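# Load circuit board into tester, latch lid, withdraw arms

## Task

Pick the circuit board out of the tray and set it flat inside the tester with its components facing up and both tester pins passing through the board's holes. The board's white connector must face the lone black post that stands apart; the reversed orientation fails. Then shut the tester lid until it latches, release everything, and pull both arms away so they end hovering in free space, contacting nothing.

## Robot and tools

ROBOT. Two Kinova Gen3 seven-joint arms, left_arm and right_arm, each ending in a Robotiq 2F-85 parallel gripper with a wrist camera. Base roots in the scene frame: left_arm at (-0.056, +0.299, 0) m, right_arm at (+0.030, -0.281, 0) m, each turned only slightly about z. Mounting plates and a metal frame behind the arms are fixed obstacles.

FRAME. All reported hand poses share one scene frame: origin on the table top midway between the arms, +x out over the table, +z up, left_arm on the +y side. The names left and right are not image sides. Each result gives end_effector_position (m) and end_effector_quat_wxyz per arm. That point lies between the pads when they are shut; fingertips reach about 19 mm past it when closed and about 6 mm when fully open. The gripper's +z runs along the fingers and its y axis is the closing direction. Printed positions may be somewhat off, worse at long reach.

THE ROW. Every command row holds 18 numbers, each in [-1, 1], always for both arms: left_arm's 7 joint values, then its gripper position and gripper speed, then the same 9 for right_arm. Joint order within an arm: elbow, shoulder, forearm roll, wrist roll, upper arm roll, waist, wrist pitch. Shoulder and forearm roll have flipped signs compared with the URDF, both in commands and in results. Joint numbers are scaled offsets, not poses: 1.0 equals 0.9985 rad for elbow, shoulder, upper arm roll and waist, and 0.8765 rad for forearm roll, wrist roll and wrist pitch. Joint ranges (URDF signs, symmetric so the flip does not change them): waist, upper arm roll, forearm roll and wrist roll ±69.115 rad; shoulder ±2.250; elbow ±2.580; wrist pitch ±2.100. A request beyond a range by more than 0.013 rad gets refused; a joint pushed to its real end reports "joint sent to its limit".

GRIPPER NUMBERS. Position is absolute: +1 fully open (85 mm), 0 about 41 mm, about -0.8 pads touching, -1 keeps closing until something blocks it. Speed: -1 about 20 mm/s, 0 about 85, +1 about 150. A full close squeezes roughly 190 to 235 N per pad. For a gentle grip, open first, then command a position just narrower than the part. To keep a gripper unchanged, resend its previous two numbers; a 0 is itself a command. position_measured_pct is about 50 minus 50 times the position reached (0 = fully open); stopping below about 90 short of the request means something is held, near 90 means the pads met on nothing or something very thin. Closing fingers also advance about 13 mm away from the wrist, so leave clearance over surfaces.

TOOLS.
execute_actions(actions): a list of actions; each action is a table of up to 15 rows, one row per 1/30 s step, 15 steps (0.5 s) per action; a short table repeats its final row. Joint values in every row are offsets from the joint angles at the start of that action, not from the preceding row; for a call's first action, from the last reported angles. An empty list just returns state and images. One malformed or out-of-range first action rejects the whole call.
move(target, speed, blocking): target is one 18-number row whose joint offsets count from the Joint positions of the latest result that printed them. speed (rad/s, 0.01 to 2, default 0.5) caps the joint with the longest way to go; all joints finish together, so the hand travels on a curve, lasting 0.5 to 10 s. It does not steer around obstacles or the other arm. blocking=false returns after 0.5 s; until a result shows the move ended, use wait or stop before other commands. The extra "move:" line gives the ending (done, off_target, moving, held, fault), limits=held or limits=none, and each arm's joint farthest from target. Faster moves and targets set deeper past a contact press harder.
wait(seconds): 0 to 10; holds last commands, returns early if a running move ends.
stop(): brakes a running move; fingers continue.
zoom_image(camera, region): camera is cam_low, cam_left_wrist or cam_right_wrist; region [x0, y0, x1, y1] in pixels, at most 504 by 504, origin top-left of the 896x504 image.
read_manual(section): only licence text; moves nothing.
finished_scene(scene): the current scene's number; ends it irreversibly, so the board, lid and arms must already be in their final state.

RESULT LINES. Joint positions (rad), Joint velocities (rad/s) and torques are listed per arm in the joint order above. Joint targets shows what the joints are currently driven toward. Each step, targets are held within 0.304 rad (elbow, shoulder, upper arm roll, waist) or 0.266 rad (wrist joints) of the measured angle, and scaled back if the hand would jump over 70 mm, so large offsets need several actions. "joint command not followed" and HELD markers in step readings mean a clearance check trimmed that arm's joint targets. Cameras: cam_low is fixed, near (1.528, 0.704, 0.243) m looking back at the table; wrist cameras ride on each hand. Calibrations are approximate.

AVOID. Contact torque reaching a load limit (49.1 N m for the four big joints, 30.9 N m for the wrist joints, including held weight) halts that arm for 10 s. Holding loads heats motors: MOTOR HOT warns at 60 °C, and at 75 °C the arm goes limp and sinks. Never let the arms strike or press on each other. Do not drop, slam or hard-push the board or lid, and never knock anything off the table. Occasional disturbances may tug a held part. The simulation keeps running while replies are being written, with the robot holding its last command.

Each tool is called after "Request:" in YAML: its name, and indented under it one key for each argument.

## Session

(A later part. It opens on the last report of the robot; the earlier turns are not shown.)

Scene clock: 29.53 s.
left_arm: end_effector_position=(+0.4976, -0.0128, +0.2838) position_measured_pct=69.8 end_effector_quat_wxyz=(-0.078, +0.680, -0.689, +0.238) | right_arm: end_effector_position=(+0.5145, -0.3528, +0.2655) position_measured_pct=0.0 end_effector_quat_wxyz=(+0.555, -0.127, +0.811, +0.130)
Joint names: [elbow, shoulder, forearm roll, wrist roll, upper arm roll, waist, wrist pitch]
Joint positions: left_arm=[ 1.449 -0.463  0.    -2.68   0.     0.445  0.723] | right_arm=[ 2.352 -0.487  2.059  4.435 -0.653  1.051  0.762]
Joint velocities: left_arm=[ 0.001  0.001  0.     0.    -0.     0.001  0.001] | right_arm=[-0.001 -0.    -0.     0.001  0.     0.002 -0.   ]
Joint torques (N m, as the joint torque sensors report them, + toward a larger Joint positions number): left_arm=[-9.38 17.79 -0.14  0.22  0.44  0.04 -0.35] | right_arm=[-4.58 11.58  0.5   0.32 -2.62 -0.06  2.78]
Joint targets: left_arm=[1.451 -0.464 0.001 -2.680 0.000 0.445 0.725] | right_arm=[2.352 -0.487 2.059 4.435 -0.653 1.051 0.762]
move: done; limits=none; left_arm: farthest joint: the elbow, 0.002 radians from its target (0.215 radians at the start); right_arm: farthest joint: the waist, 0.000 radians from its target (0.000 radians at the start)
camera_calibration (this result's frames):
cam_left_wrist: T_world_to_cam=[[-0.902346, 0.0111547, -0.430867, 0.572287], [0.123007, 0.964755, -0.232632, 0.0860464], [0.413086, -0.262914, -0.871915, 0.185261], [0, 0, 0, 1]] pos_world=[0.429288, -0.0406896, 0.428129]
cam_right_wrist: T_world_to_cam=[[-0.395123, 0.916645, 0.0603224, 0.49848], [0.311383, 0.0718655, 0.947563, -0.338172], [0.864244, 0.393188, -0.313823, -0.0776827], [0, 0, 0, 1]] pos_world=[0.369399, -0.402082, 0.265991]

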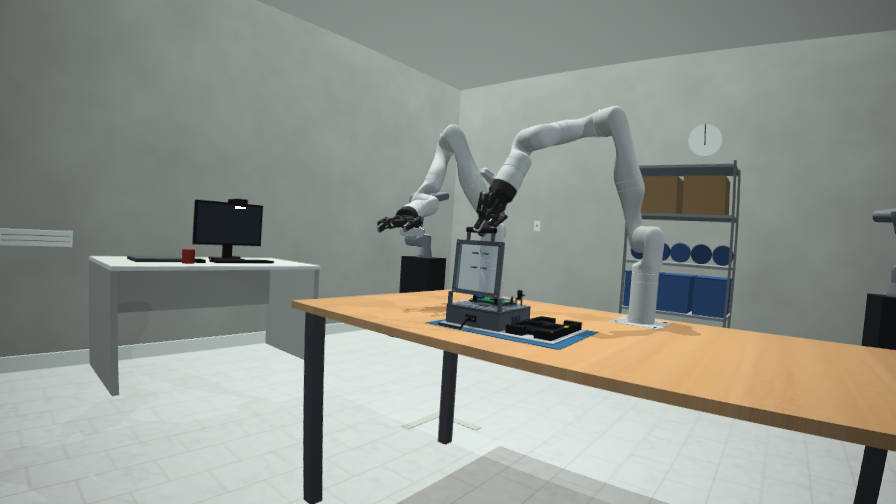

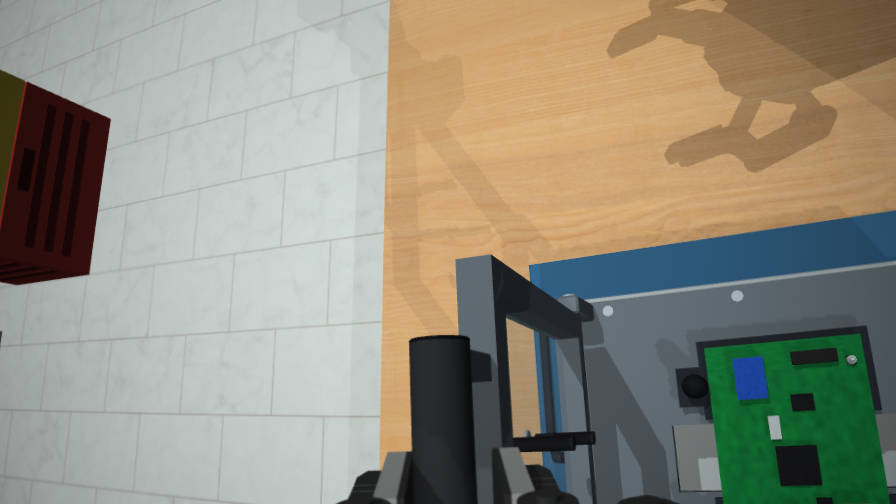

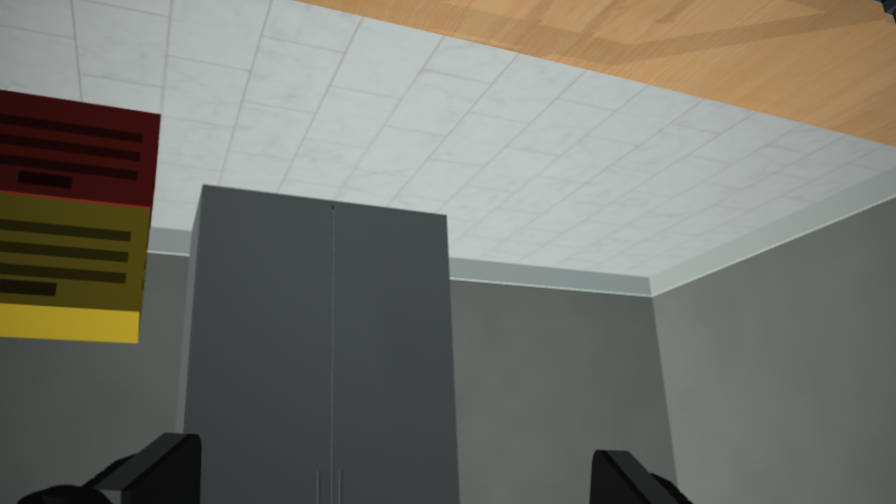

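Request:
move:
  target: [0.336,0.135,0,0.021,0,0.048,-0.336,-0.4,-0.5,0,0,0,0,0,0,0,1,0]
  speed: 0.2

Scene clock: 31.60 s.
left_arm: end_effector_position=(+0.4356, -0.0122, +0.2649) position_measured_pct=69.8 end_effector_quat_wxyz=(-0.084, +0.661, -0.689, +0.285) | right_arm: end_effector_position=(+0.5145, -0.3528, +0.2655) position_measured_pct=0.0 end_effector_quat_wxyz=(+0.555, -0.127, +0.811, +0.130)
Joint names: [elbow, shoulder, forearm roll, wrist roll, upper arm roll, waist, wrist pitch]
Joint positions: left_arm=[ 1.783 -0.328  0.    -2.662  0.     0.492  0.427] | right_arm=[ 2.352 -0.487  2.059  4.435 -0.653  1.051  0.762]
Joint velocities: left_arm=[ 0.001  0.002  0.     0.    -0.     0.     0.   ] | right_arm=[ 0.001  0.001  0.    -0.001 -0.     0.     0.   ]
Joint torques (N m, as the joint torque sensors report them, + toward a larger Joint positions number): left_arm=[-9.01 14.87 -0.04  0.24  0.4   0.08 -1.07] | right_arm=[-4.56 11.54  0.47  0.3  -2.5   0.1   2.77]
Joint targets: left_arm=[1.784 -0.328 0.000 -2.662 0.000 0.493 0.428] | right_arm=[2.352 -0.487 2.059 4.435 -0.653 1.051 0.762]
move: done; limits=none; left_arm: farthest joint: the elbow, 0.002 radians from its target (0.336 radians at the start); right_arm: farthest joint: the waist, 0.000 radians from its target (0.000 radians at the start)
camera_calibration (this result's frames):
cam_left_wrist: T_world_to_cam=[[-0.864565, 0.0140599, -0.502324, 0.510751], [0.173924, 0.946201, -0.272863, 0.0769089], [0.471463, -0.323274, -0.820498, 0.154776], [0, 0, 0, 1]] pos_world=[0.35523, -0.0299173, 0.404541]
cam_right_wrist: T_world_to_cam=[[-0.395123, 0.916646, 0.0603219, 0.49848], [0.311381, 0.0718651, 0.947564, -0.338172], [0.864245, 0.393187, -0.313822, -0.077684], [0, 0, 0, 1]] pos_world=[0.369399, -0.402083, 0.265992]

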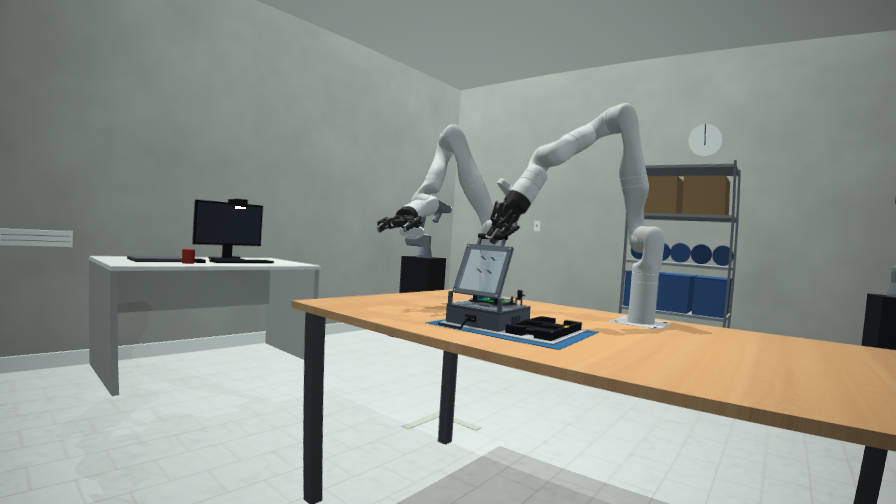

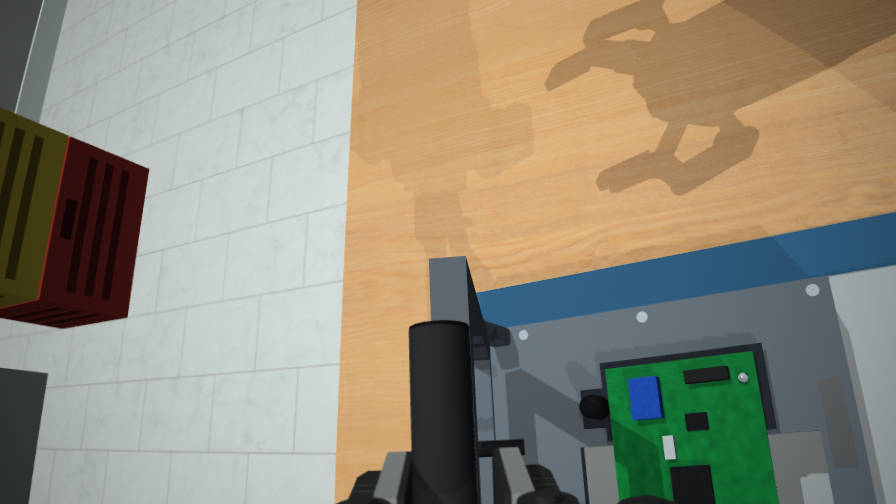

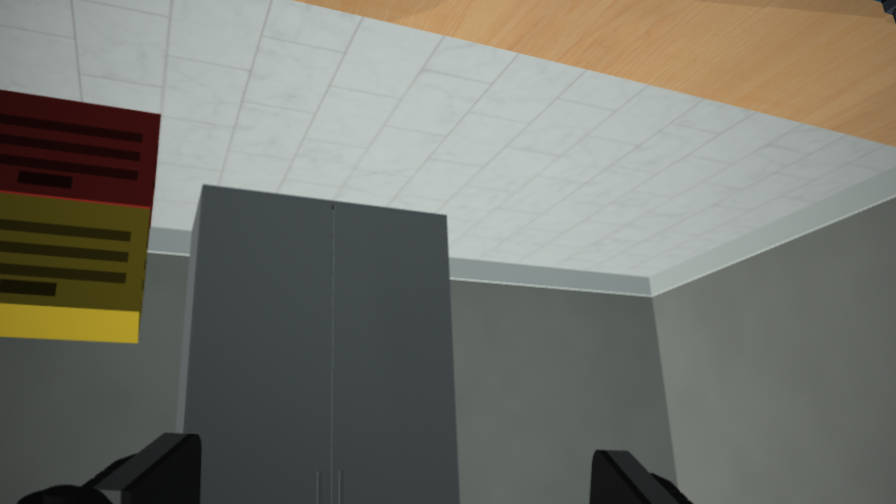

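Request:
move:
  target: [0.402,0.044,0,-0.02,0,0.058,-0.632,-0.4,-0.5,0,0,0,0,0,0,0,1,0]
  speed: 0.3

Scene clock: 33.93 s.
left_arm: end_effector_position=(+0.3800, -0.0157, +0.2263) position_measured_pct=69.8 end_effector_quat_wxyz=(+0.102, -0.612, +0.688, -0.376) | right_arm: end_effector_position=(+0.5145, -0.3528, +0.2655) position_measured_pct=0.0 end_effector_quat_wxyz=(+0.555, -0.127, +0.811, +0.130)
Joint names: [elbow, shoulder, forearm roll, wrist roll, upper arm roll, waist, wrist pitch]
Joint positions: left_arm=[ 2.184 -0.284  0.    -2.679 -0.     0.55  -0.127] | right_arm=[ 2.352 -0.487  2.059  4.435 -0.653  1.051  0.762]
Joint velocities: left_arm=[ 0.001  0.002 -0.    -0.    -0.001  0.001  0.001] | right_arm=[ 0.001 -0.     0.    -0.001  0.    -0.001 -0.   ]
Joint torques (N m, as the joint torque sensors report them, + toward a larger Joint positions number): left_arm=[-7.63 12.53 -0.23  0.41  0.72  0.52 -1.97] | right_arm=[-4.54 11.47  0.48  0.34 -2.71  0.02  2.8 ]
Joint targets: left_arm=[2.184 -0.284 0.000 -2.679 0.000 0.550 -0.127] | right_arm=[2.352 -0.487 2.059 4.435 -0.653 1.051 0.762]
move: done; limits=none; left_arm: farthest joint: the elbow, 0.001 radians from its target (0.401 radians at the start); right_arm: farthest joint: the waist, 0.000 radians from its target (0.000 radians at the start)
camera_calibration (this result's frames):
cam_left_wrist: T_world_to_cam=[[-0.762854, 0.0174951, -0.646334, 0.437303], [0.291126, 0.901864, -0.319198, 0.0445675], [0.577321, -0.431666, -0.693084, 0.0773895], [0, 0, 0, 1]] pos_world=[0.275945, -0.0144381, 0.350507]
cam_right_wrist: T_world_to_cam=[[-0.395122, 0.916646, 0.0603215, 0.498481], [0.311379, 0.0718647, 0.947564, -0.338172], [0.864246, 0.393187, -0.31382, -0.0776853], [0, 0, 0, 1]] pos_world=[0.3694, -0.402083, 0.265992]

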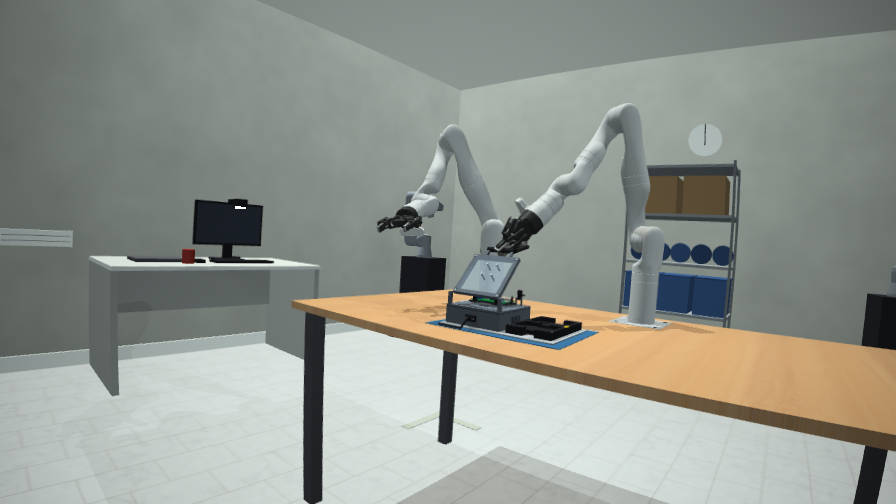

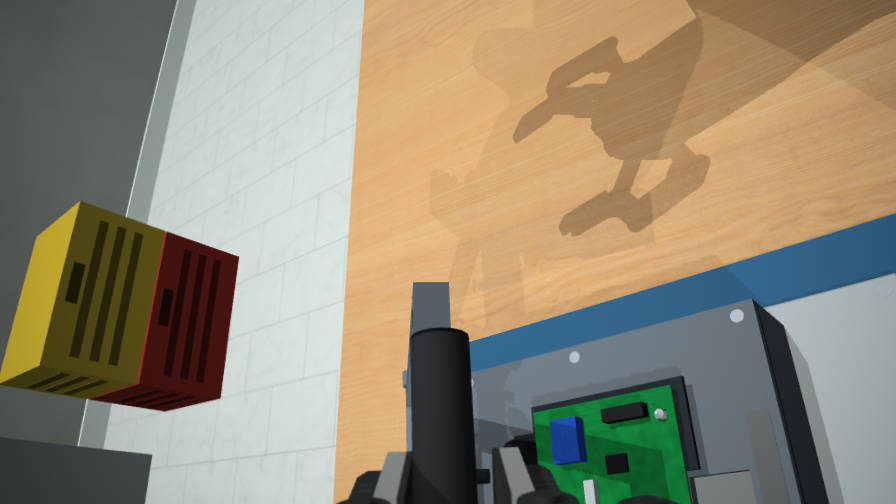

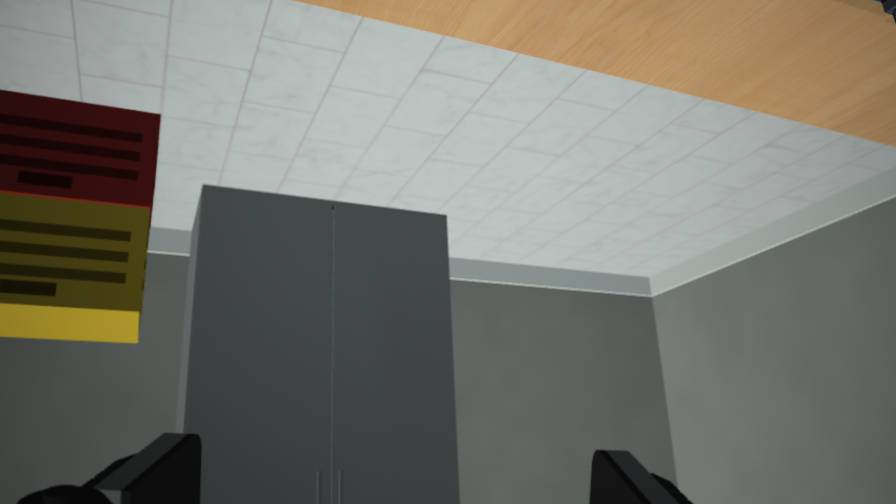

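W4.

Request:
move:
  target: [0.240,-0.1435,0,-0.017,0,0.036,-0.550,-0.4,-0.5,0,0,0,0,0,0,0,1,0]
  speed: 0.3

Scene clock: 35.97 s.
left_arm: end_effector_position=(+0.3450, -0.0144, +0.1735) position_measured_pct=69.8 end_effector_quat_wxyz=(+0.110, -0.581, +0.688, -0.421) | right_arm: end_effector_position=(+0.5145, -0.3528, +0.2655) position_measured_pct=0.0 end_effector_quat_wxyz=(+0.555, -0.127, +0.811, +0.130)
Joint names: [elbow, shoulder, forearm roll, wrist roll, upper arm roll, waist, wrist pitch]
Joint positions: left_arm=[ 2.423 -0.427  0.    -2.694 -0.     0.586 -0.609] | right_arm=[ 2.352 -0.487  2.059  4.435 -0.653  1.051  0.762]
Joint velocities: left_arm=[ 0.001 -0.002  0.     0.    -0.     0.001 -0.001] | right_arm=[-0.     0.    -0.     0.     0.    -0.001 -0.   ]
Joint torques (N m, as the joint torque sensors report them, + toward a larger Joint positions number): left_arm=[-4.9  12.28 -0.11  0.33  0.28  0.08 -1.95] | right_arm=[-4.53 11.32  0.51  0.29 -2.5  -0.13  2.8 ]
Joint targets: left_arm=[2.423 -0.427 0.000 -2.694 -0.000 0.586 -0.609] | right_arm=[2.352 -0.487 2.059 4.435 -0.653 1.051 0.762]
move: done; limits=none; left_arm: farthest joint: the elbow, 0.001 radians from its target (0.240 radians at the start); right_arm: farthest joint: the waist, 0.000 radians from its target (0.000 radians at the start)
camera_calibration (this result's frames):
cam_left_wrist: T_world_to_cam=[[-0.701279, 0.0185785, -0.712645, 0.366694], [0.360468, 0.871689, -0.331994, 0.0146034], [0.615037, -0.489706, -0.617995, 0.0347055], [0, 0, 0, 1]] pos_world=[0.230546, -0.00254676, 0.287619]
cam_right_wrist: T_world_to_cam=[[-0.395121, 0.916646, 0.060321, 0.498482], [0.311378, 0.0718642, 0.947565, -0.338173], [0.864247, 0.393186, -0.313819, -0.0776867], [0, 0, 0, 1]] pos_world=[0.369401, -0.402084, 0.265992]

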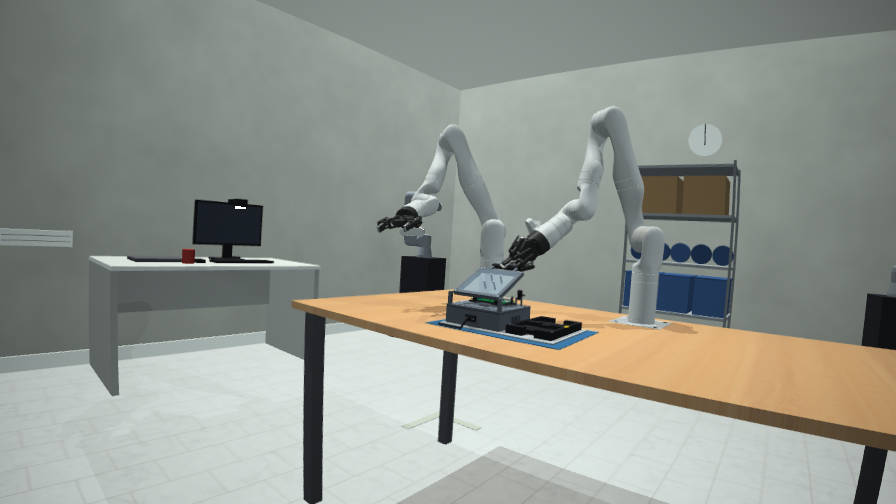

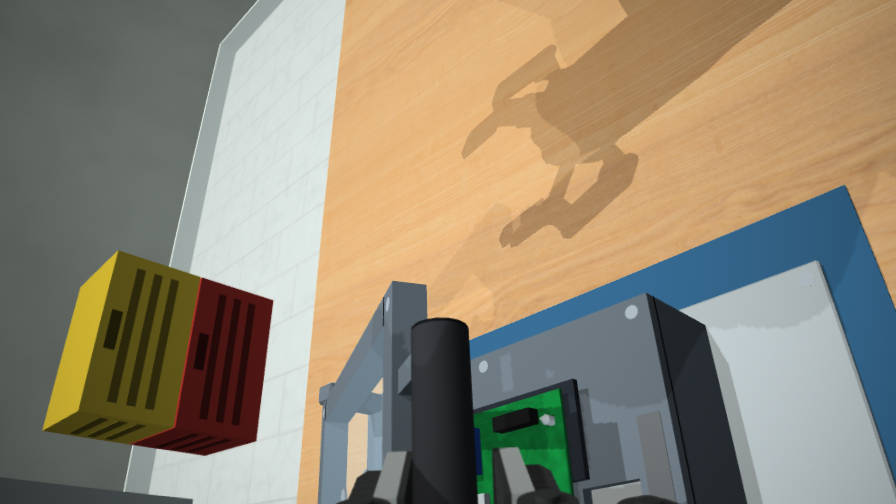

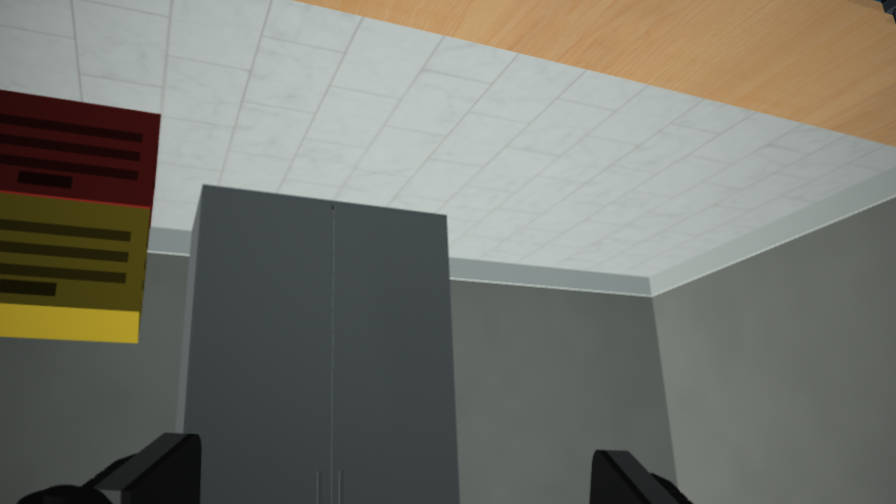

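Request:
move:
  target: [0.0648,-0.197,0,0.0217,0,0.0253,-0.2974,-0.4,-0.5,0,0,0,0,0,0,0,1,0]
  speed: 0.2

Scene clock: 37.73 s.
left_arm: end_effector_position=(+0.3298, -0.0187, +0.1192) position_measured_pct=69.8 end_effector_quat_wxyz=(+0.101, -0.579, +0.689, -0.424) | right_arm: end_effector_position=(+0.5145, -0.3528, +0.2655) position_measured_pct=0.0 end_effector_quat_wxyz=(+0.555, -0.127, +0.811, +0.130)
Joint names: [elbow, shoulder, forearm roll, wrist roll, upper arm roll, waist, wrist pitch]
Joint positions: left_arm=[ 2.487 -0.623  0.    -2.675 -0.001  0.611 -0.87 ] | right_arm=[ 2.352 -0.487  2.059  4.435 -0.653  1.051  0.762]
Joint velocities: left_arm=[-0.    -0.003  0.     0.    -0.     0.001 -0.001] | right_arm=[-0.001  0.001  0.    -0.    -0.     0.001 -0.   ]
Joint torques (N m, as the joint torque sensors report them, + toward a larger Joint positions number): left_arm=[-2.67 13.62 -0.16  0.25  0.76  0.21 -2.12] | right_arm=[-4.72 11.58  0.41  0.38 -2.64  0.06  2.76]
Joint targets: left_arm=[2.488 -0.624 0.000 -2.675 -0.000 0.611 -0.870] | right_arm=[2.352 -0.487 2.059 4.435 -0.653 1.051 0.762]
move: done; limits=none; left_arm: farthest joint: the waist, 0.001 radians from its target (0.026 radians at the start); right_arm: farthest joint: the waist, 0.000 radians from its target (0.000 radians at the start)
camera_calibration (this result's frames):
cam_left_wrist: T_world_to_cam=[[-0.706828, 0.0187522, -0.707136, 0.31864], [0.368716, 0.862878, -0.345673, 0.00454887], [0.60369, -0.505064, -0.616821, 0.0117131], [0, 0, 0, 1]] pos_world=[0.216476, -0.00398445, 0.234119]
cam_right_wrist: T_world_to_cam=[[-0.395121, 0.916647, 0.0603205, 0.498483], [0.311376, 0.0718637, 0.947565, -0.338173], [0.864248, 0.393185, -0.313817, -0.0776882], [0, 0, 0, 1]] pos_world=[0.369402, -0.402084, 0.265992]

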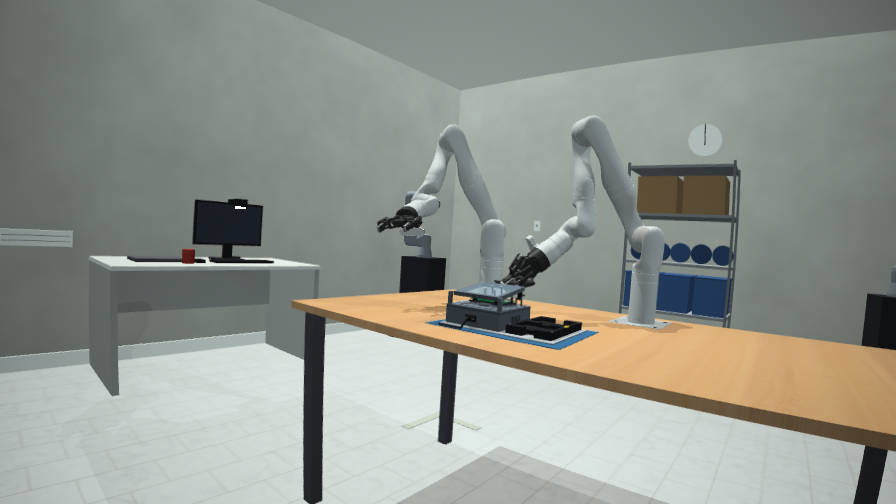

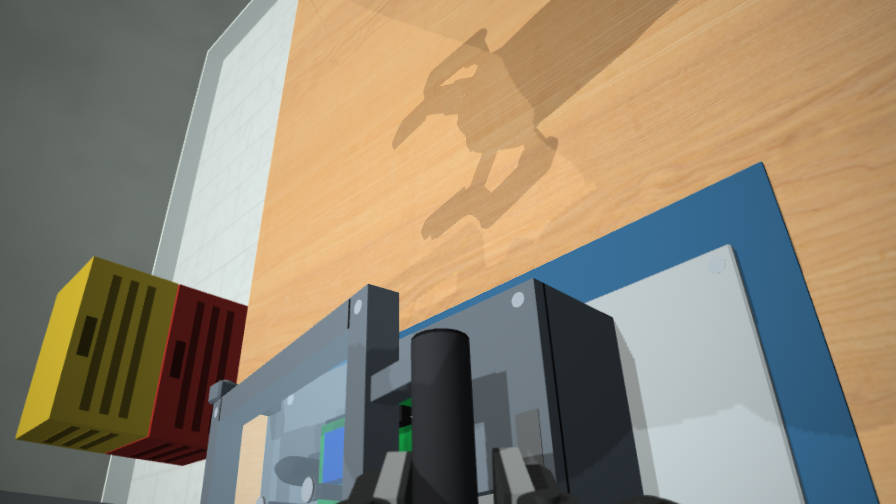

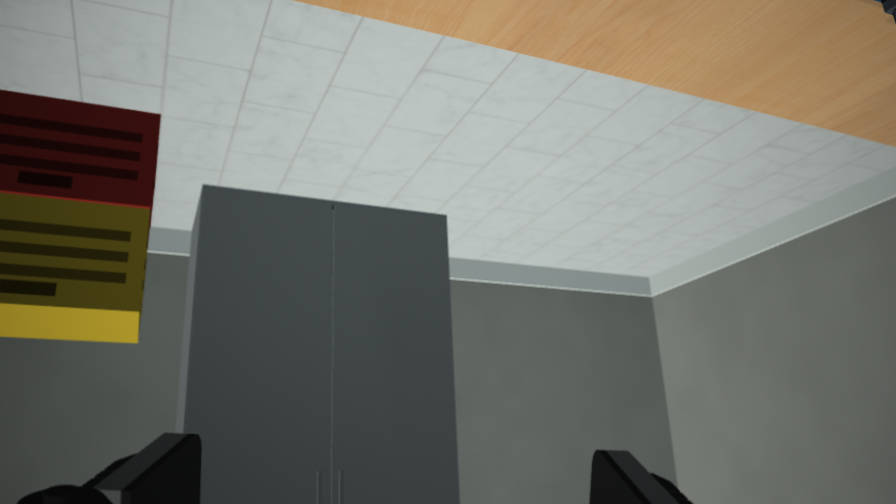

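Request:
move:
  target: [0.0188,-0.0878,0,0,0,0,-0.1197,-0.4,-0.5,0,0,0,0,0,0,0,1,0]
  speed: 0.1

Request:
zoom_image:
  camera: "cam_low"
  region: [420, 240, 600, 350]

Scene clock: 39.20 s.
left_arm: end_effector_position=(+0.3287, -0.0171, +0.1006) position_measured_pct=69.8 end_effector_quat_wxyz=(+0.102, -0.578, +0.687, -0.428) | right_arm: end_effector_position=(+0.5145, -0.3528, +0.2655) position_measured_pct=0.0 end_effector_quat_wxyz=(+0.555, -0.127, +0.811, +0.130)
Joint names: [elbow, shoulder, forearm roll, wrist roll, upper arm roll, waist, wrist pitch]
Joint positions: left_arm=[ 2.503 -0.706 -0.    -2.675 -0.001  0.61  -0.979] | right_arm=[ 2.352 -0.487  2.059  4.435 -0.653  1.051  0.762]
Joint velocities: left_arm=[ 0. -0.  0.  0. -0. -0. -0.] | right_arm=[-0.     0.001  0.     0.    -0.001  0.001 -0.   ]
Joint torques (N m, as the joint torque sensors report them, + toward a larger Joint positions number): left_arm=[ 0.1  11.04  0.29  0.17  1.08  0.53 -0.57] | right_arm=[-4.61 11.45  0.4   0.33 -2.56  0.15  2.73]
Joint targets: left_arm=[2.506 -0.711 0.000 -2.675 -0.001 0.611 -0.975] | right_arm=[2.352 -0.487 2.059 4.435 -0.653 1.051 0.762]
move: done; limits=none; left_arm: farthest joint: the shoulder, 0.005 radians from its target (0.087 radians at the start); right_arm: farthest joint: the waist, 0.000 radians from its target (0.000 radians at the start)
camera_calibration (this result's frames):
cam_left_wrist: T_world_to_cam=[[-0.701155, 0.0140331, -0.712871, 0.303347], [0.370411, 0.861471, -0.347365, -0.00324651], [0.609243, -0.507612, -0.609223, -0.000967903], [0, 0, 0, 1]] pos_world=[0.214485, -0.00195143, 0.21453]
cam_right_wrist: T_world_to_cam=[[-0.39512, 0.916647, 0.0603199, 0.498483], [0.311375, 0.0718634, 0.947566, -0.338173], [0.864249, 0.393184, -0.313816, -0.0776896], [0, 0, 0, 1]] pos_world=[0.369402, -0.402085, 0.265993]

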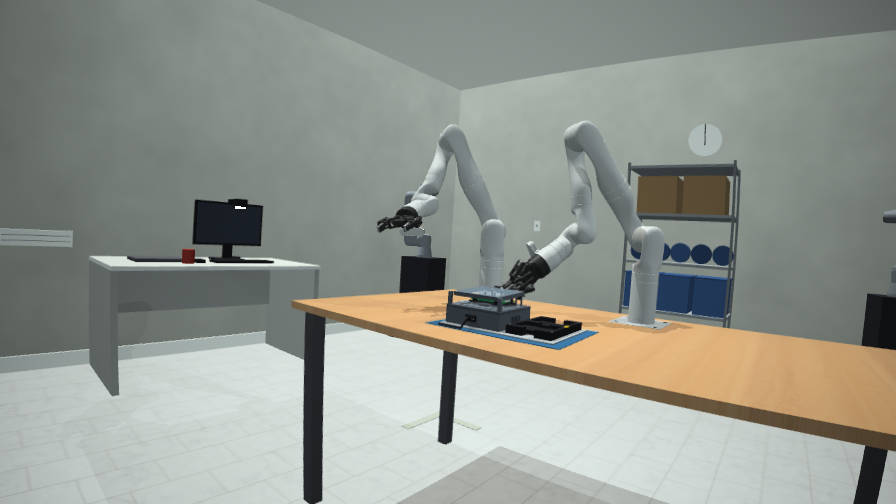

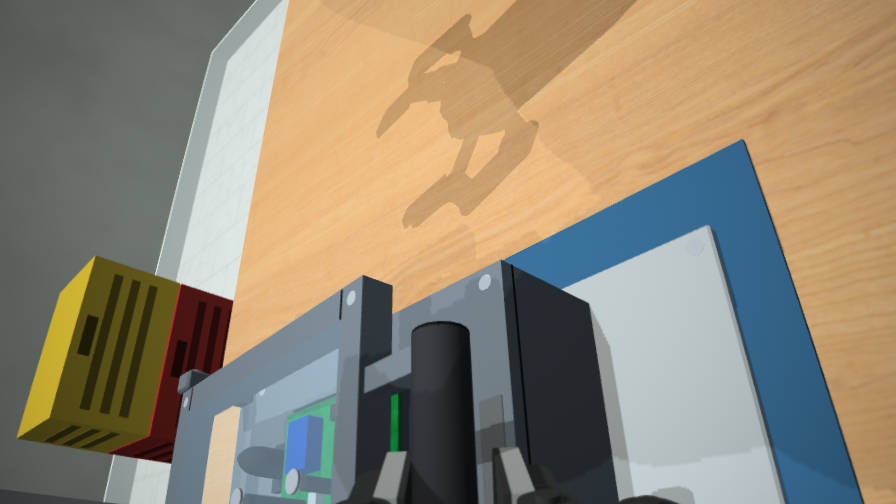

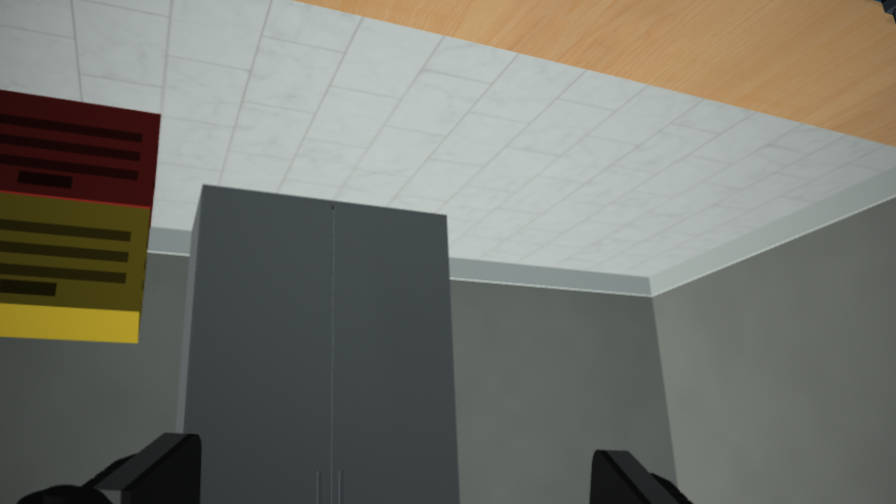

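Region (420, 240, 600, 350) of cam_low's 896x504 image, scaled by 2.800, with more detail than that image has.

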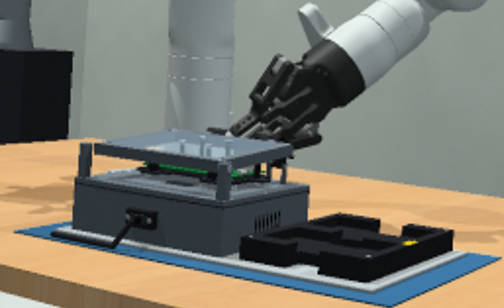

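Request:
move:
  target: [0.003,-0.03,0,0,0,0,0.004,-0.4,-0.5,0,0,0,0,0,0,0,1,0]
  speed: 0.03

Request:
zoom_image:
  camera: "cam_low"
  region: [420, 240, 600, 350]

Scene clock: 40.50 s.
left_arm: end_effector_position=(+0.3291, -0.0167, +0.0935) position_measured_pct=69.8 end_effector_quat_wxyz=(+0.102, -0.580, +0.688, -0.424) | right_arm: end_effector_position=(+0.5145, -0.3528, +0.2655) position_measured_pct=0.0 end_effector_quat_wxyz=(+0.555, -0.127, +0.811, +0.130)
Joint names: [elbow, shoulder, forearm roll, wrist roll, upper arm roll, waist, wrist pitch]
Joint positions: left_arm=[ 2.498 -0.726 -0.001 -2.675 -0.001  0.609 -0.985] | right_arm=[ 2.352 -0.487  2.059  4.435 -0.653  1.051  0.762]
Joint velocities: left_arm=[-0.     0.    -0.    -0.     0.001  0.     0.   ] | right_arm=[-0.    -0.001  0.    -0.001  0.     0.001  0.   ]
Joint torques (N m, as the joint torque sensors report them, + toward a larger Joint positions number): left_arm=[4.04 7.05 0.26 0.12 0.75 0.12 1.94] | right_arm=[-4.56 11.62  0.52  0.25 -2.58  0.1   2.78]
Joint targets: left_arm=[2.506 -0.736 -0.000 -2.675 -0.001 0.610 -0.976] | right_arm=[2.352 -0.487 2.059 4.435 -0.653 1.051 0.762]
move: done; limits=none; left_arm: farthest joint: the shoulder, 0.010 radians from its target (0.030 radians at the start); right_arm: farthest joint: the waist, 0.000 radians from its target (0.000 radians at the start)
camera_calibration (this result's frames):
cam_left_wrist: T_world_to_cam=[[-0.705913, 0.0171722, -0.70809, 0.299664], [0.367251, 0.863701, -0.345176, -0.00531267], [0.605651, -0.503711, -0.616004, -0.00346359], [0, 0, 0, 1]] pos_world=[0.215585, -0.00230197, 0.208222]
cam_right_wrist: T_world_to_cam=[[-0.395119, 0.916647, 0.0603195, 0.498484], [0.311374, 0.0718629, 0.947566, -0.338173], [0.86425, 0.393184, -0.313814, -0.077691], [0, 0, 0, 1]] pos_world=[0.369403, -0.402085, 0.265993]

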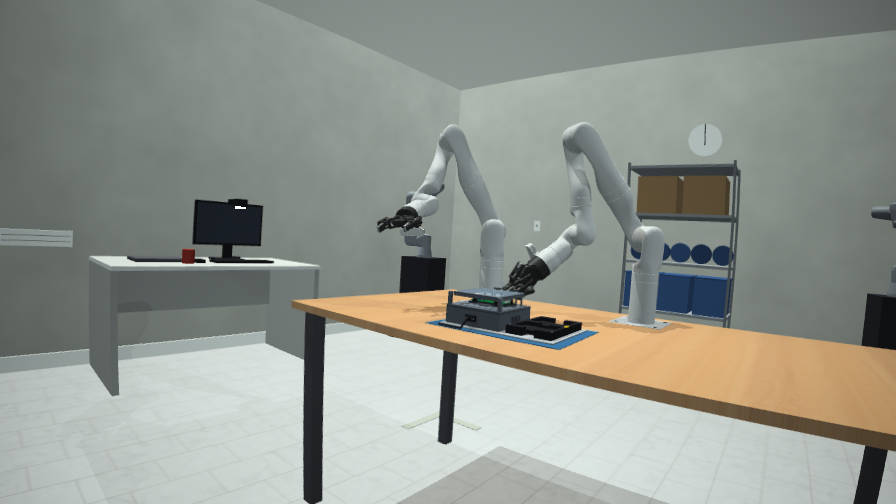

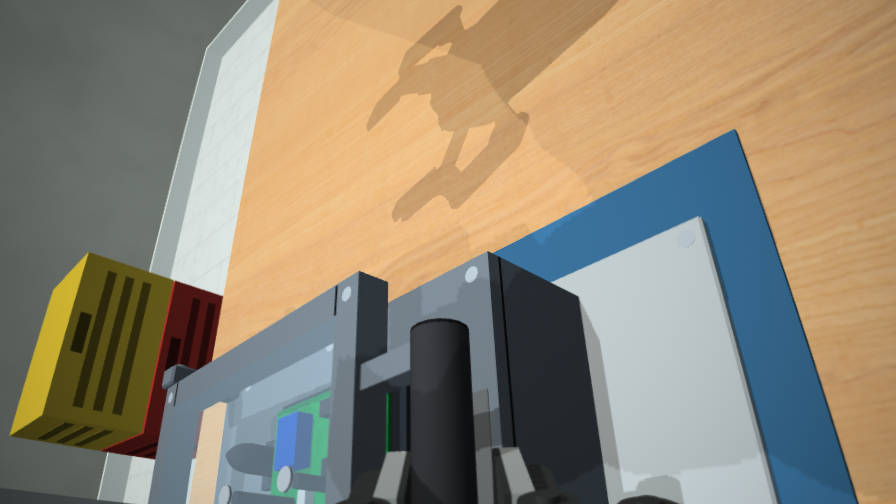

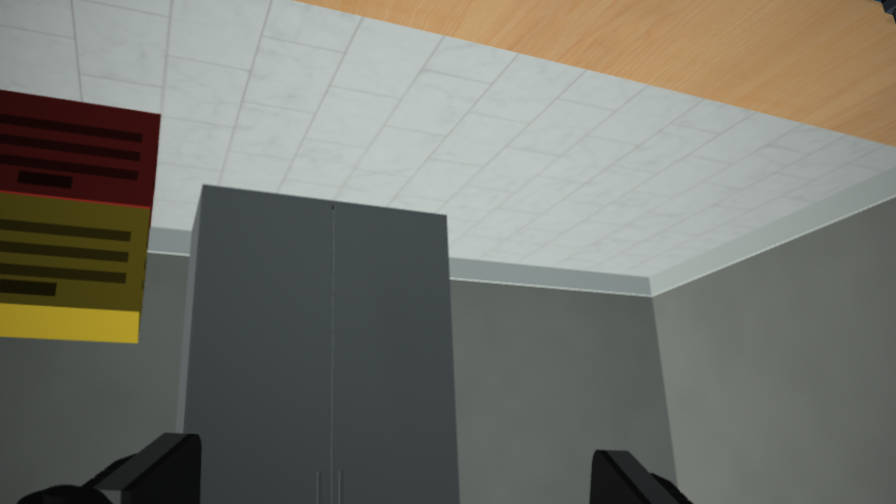

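Region (420, 240, 600, 350) of cam_low's 896x504 image, scaled by 2.800, with more detail than that image has.

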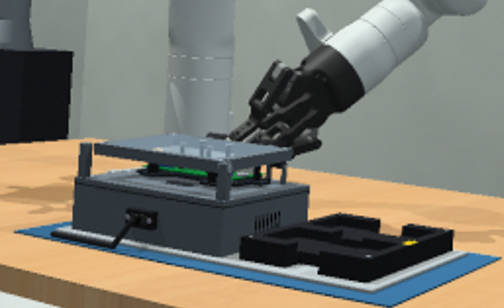

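Springy; push a bit more.

Request:
move:
  target: [0.008,-0.03,0,0,0,0,0.01,-0.4,-0.5,0,0,0,0,0,0,0,1,0]
  speed: 0.03

Request:
zoom_image:
  camera: "cam_low"
  region: [420, 240, 600, 350]

Scene clock: 41.80 s.
left_arm: end_effector_position=(+0.3304, -0.0169, +0.0885) position_measured_pct=69.8 end_effector_quat_wxyz=(+0.102, -0.580, +0.689, -0.422) | right_arm: end_effector_position=(+0.5145, -0.3528, +0.2655) position_measured_pct=0.0 end_effector_quat_wxyz=(+0.555, -0.127, +0.811, +0.130)
Joint names: [elbow, shoulder, forearm roll, wrist roll, upper arm roll, waist, wrist pitch]
Joint positions: left_arm=[ 2.492 -0.741 -0.001 -2.676 -0.002  0.609 -0.99 ] | right_arm=[ 2.352 -0.487  2.059  4.435 -0.653  1.051  0.762]
Joint velocities: left_arm=[-0.     0.     0.     0.    -0.     0.     0.001] | right_arm=[-0.001  0.     0.    -0.001  0.     0.001 -0.   ]
Joint torques (N m, as the joint torque sensors report them, + toward a larger Joint positions number): left_arm=[8.39 3.91 0.09 0.41 0.95 0.39 3.79] | right_arm=[-4.45 11.36  0.53  0.29 -2.64  0.13  2.79]
Joint targets: left_arm=[2.506 -0.756 -0.001 -2.675 -0.001 0.609 -0.976] | right_arm=[2.352 -0.487 2.059 4.435 -0.653 1.051 0.762]
move: off_target (left_arm); limits=none; left_arm: farthest joint: the shoulder, 0.015 radians from its target (0.030 radians at the start); right_arm: farthest joint: the waist, 0.000 radians from its target (0.000 radians at the start)
camera_calibration (this result's frames):
cam_left_wrist: T_world_to_cam=[[-0.708016, 0.0183233, -0.705959, 0.297548], [0.365303, 0.865029, -0.343916, -0.00678728], [0.604373, -0.501387, -0.619148, -0.00667334], [0, 0, 0, 1]] pos_world=[0.217181, -0.00292677, 0.20359]
cam_right_wrist: T_world_to_cam=[[-0.395118, 0.916648, 0.0603188, 0.498485], [0.311372, 0.0718626, 0.947567, -0.338173], [0.864251, 0.393183, -0.313813, -0.0776925], [0, 0, 0, 1]] pos_world=[0.369404, -0.402086, 0.265993]

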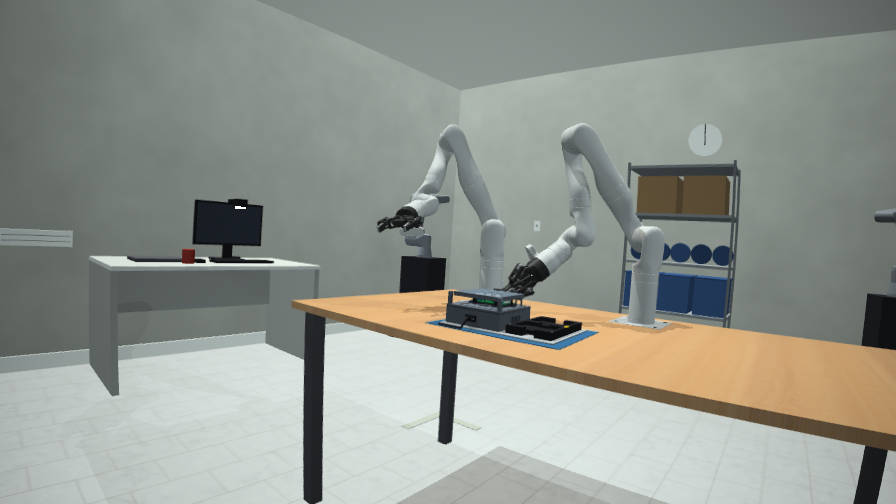

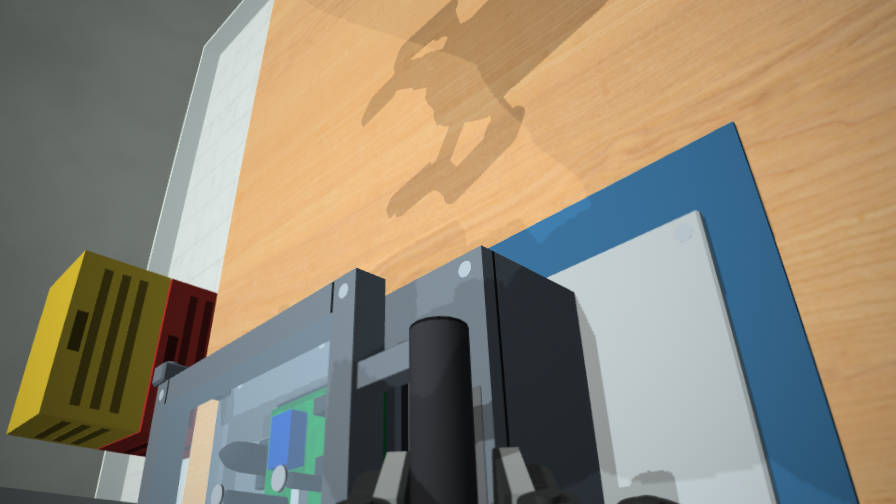

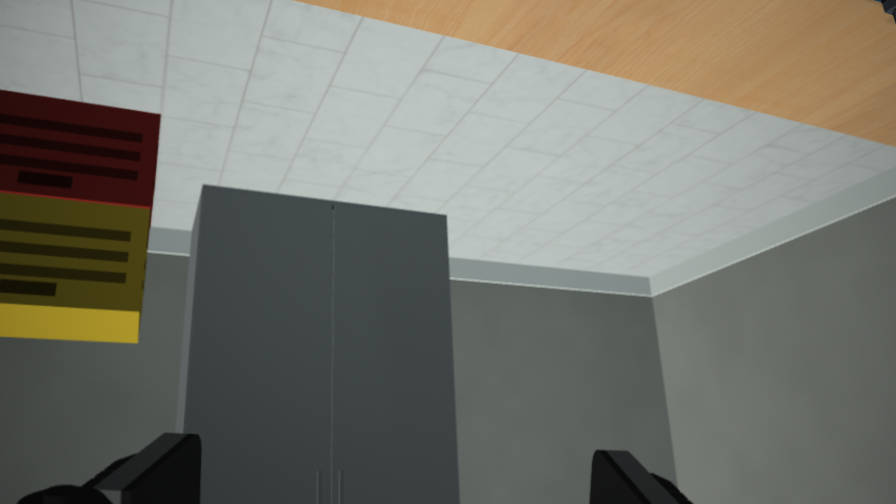

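Region (420, 240, 600, 350) of cam_low's 896x504 image, scaled by 2.800, with more detail than that image has.

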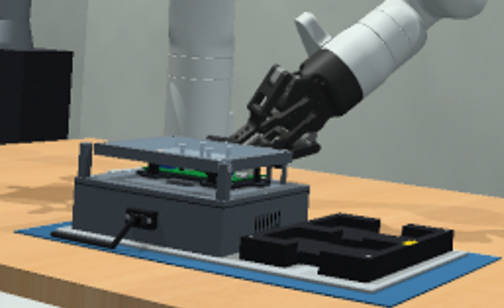

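Test: ease off and see whether it stays.

Request:
move:
  target: [0,0.004,0,0,0,0,0,-0.4,-0.5,0,0,0,0,0,0,0,1,0]
  speed: 0.03

Scene clock: 42.57 s.
left_arm: end_effector_position=(+0.3310, -0.0174, +0.0904) position_measured_pct=69.8 end_effector_quat_wxyz=(+0.102, -0.580, +0.688, -0.424) | right_arm: end_effector_position=(+0.5145, -0.3528, +0.2655) position_measured_pct=0.0 end_effector_quat_wxyz=(+0.555, -0.127, +0.811, +0.130)
Joint names: [elbow, shoulder, forearm roll, wrist roll, upper arm roll, waist, wrist pitch]
Joint positions: left_arm=[ 2.492 -0.737 -0.001 -2.676 -0.002  0.609 -0.99 ] | right_arm=[ 2.352 -0.487  2.059  4.435 -0.653  1.051  0.762]
Joint velocities: left_arm=[ 0.     0.001  0.    -0.    -0.     0.     0.   ] | right_arm=[-0.001  0.     0.     0.001 -0.001  0.     0.   ]
Joint torques (N m, as the joint torque sensors report them, + toward a larger Joint positions number): left_arm=[-1.86 14.51 -0.02  0.28  0.99 -0.1  -2.28] | right_arm=[-4.64 11.41  0.5   0.29 -2.61  0.11  2.77]
Joint targets: left_arm=[2.492 -0.737 -0.001 -2.676 -0.002 0.609 -0.990] | right_arm=[2.352 -0.487 2.059 4.435 -0.653 1.051 0.762]
move: done; limits=none; left_arm: farthest joint: the waist, 0.000 radians from its target (0.000 radians at the start); right_arm: farthest joint: the waist, 0.000 radians from its target (0.000 radians at the start)
camera_calibration (this result's frames):
cam_left_wrist: T_world_to_cam=[[-0.705753, 0.0166437, -0.708263, 0.298834], [0.366403, 0.864213, -0.344796, -0.00623058], [0.606351, -0.50285, -0.616019, -0.00701672], [0, 0, 0, 1]] pos_world=[0.21744, -0.00311751, 0.205182]
cam_right_wrist: T_world_to_cam=[[-0.395118, 0.916648, 0.0603182, 0.498486], [0.31137, 0.0718621, 0.947568, -0.338174], [0.864252, 0.393182, -0.313811, -0.077694], [0, 0, 0, 1]] pos_world=[0.369405, -0.402086, 0.265993]

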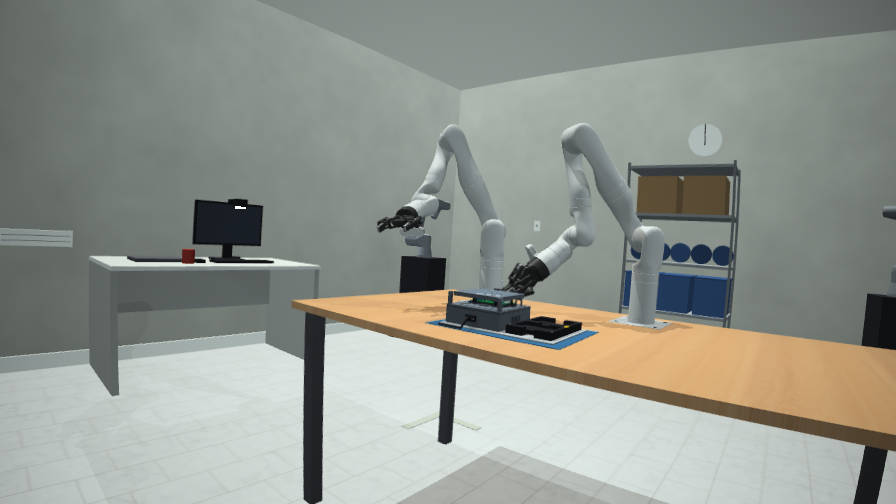

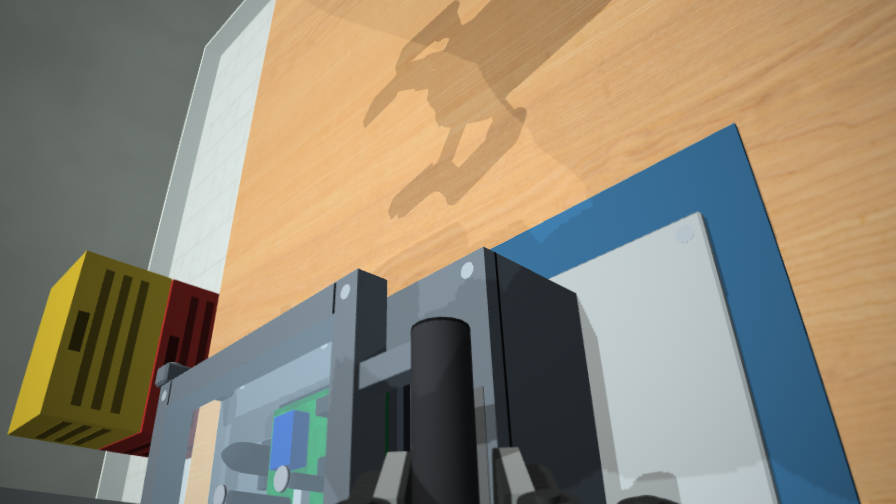

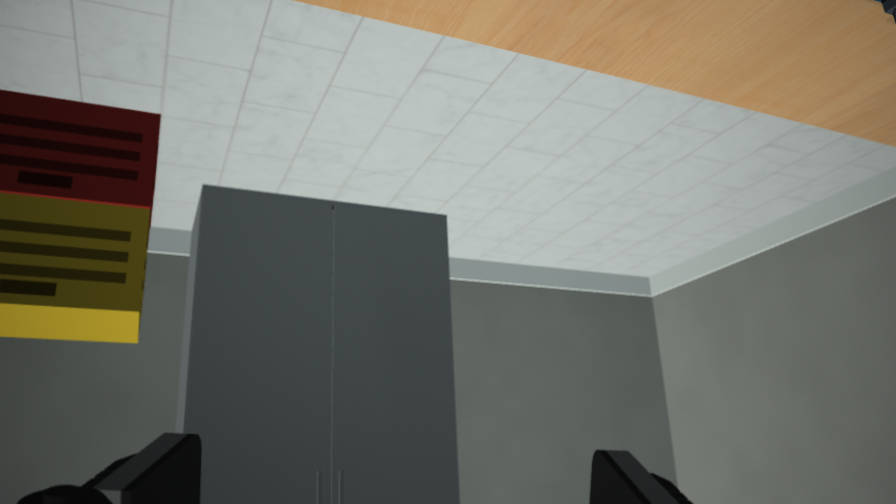

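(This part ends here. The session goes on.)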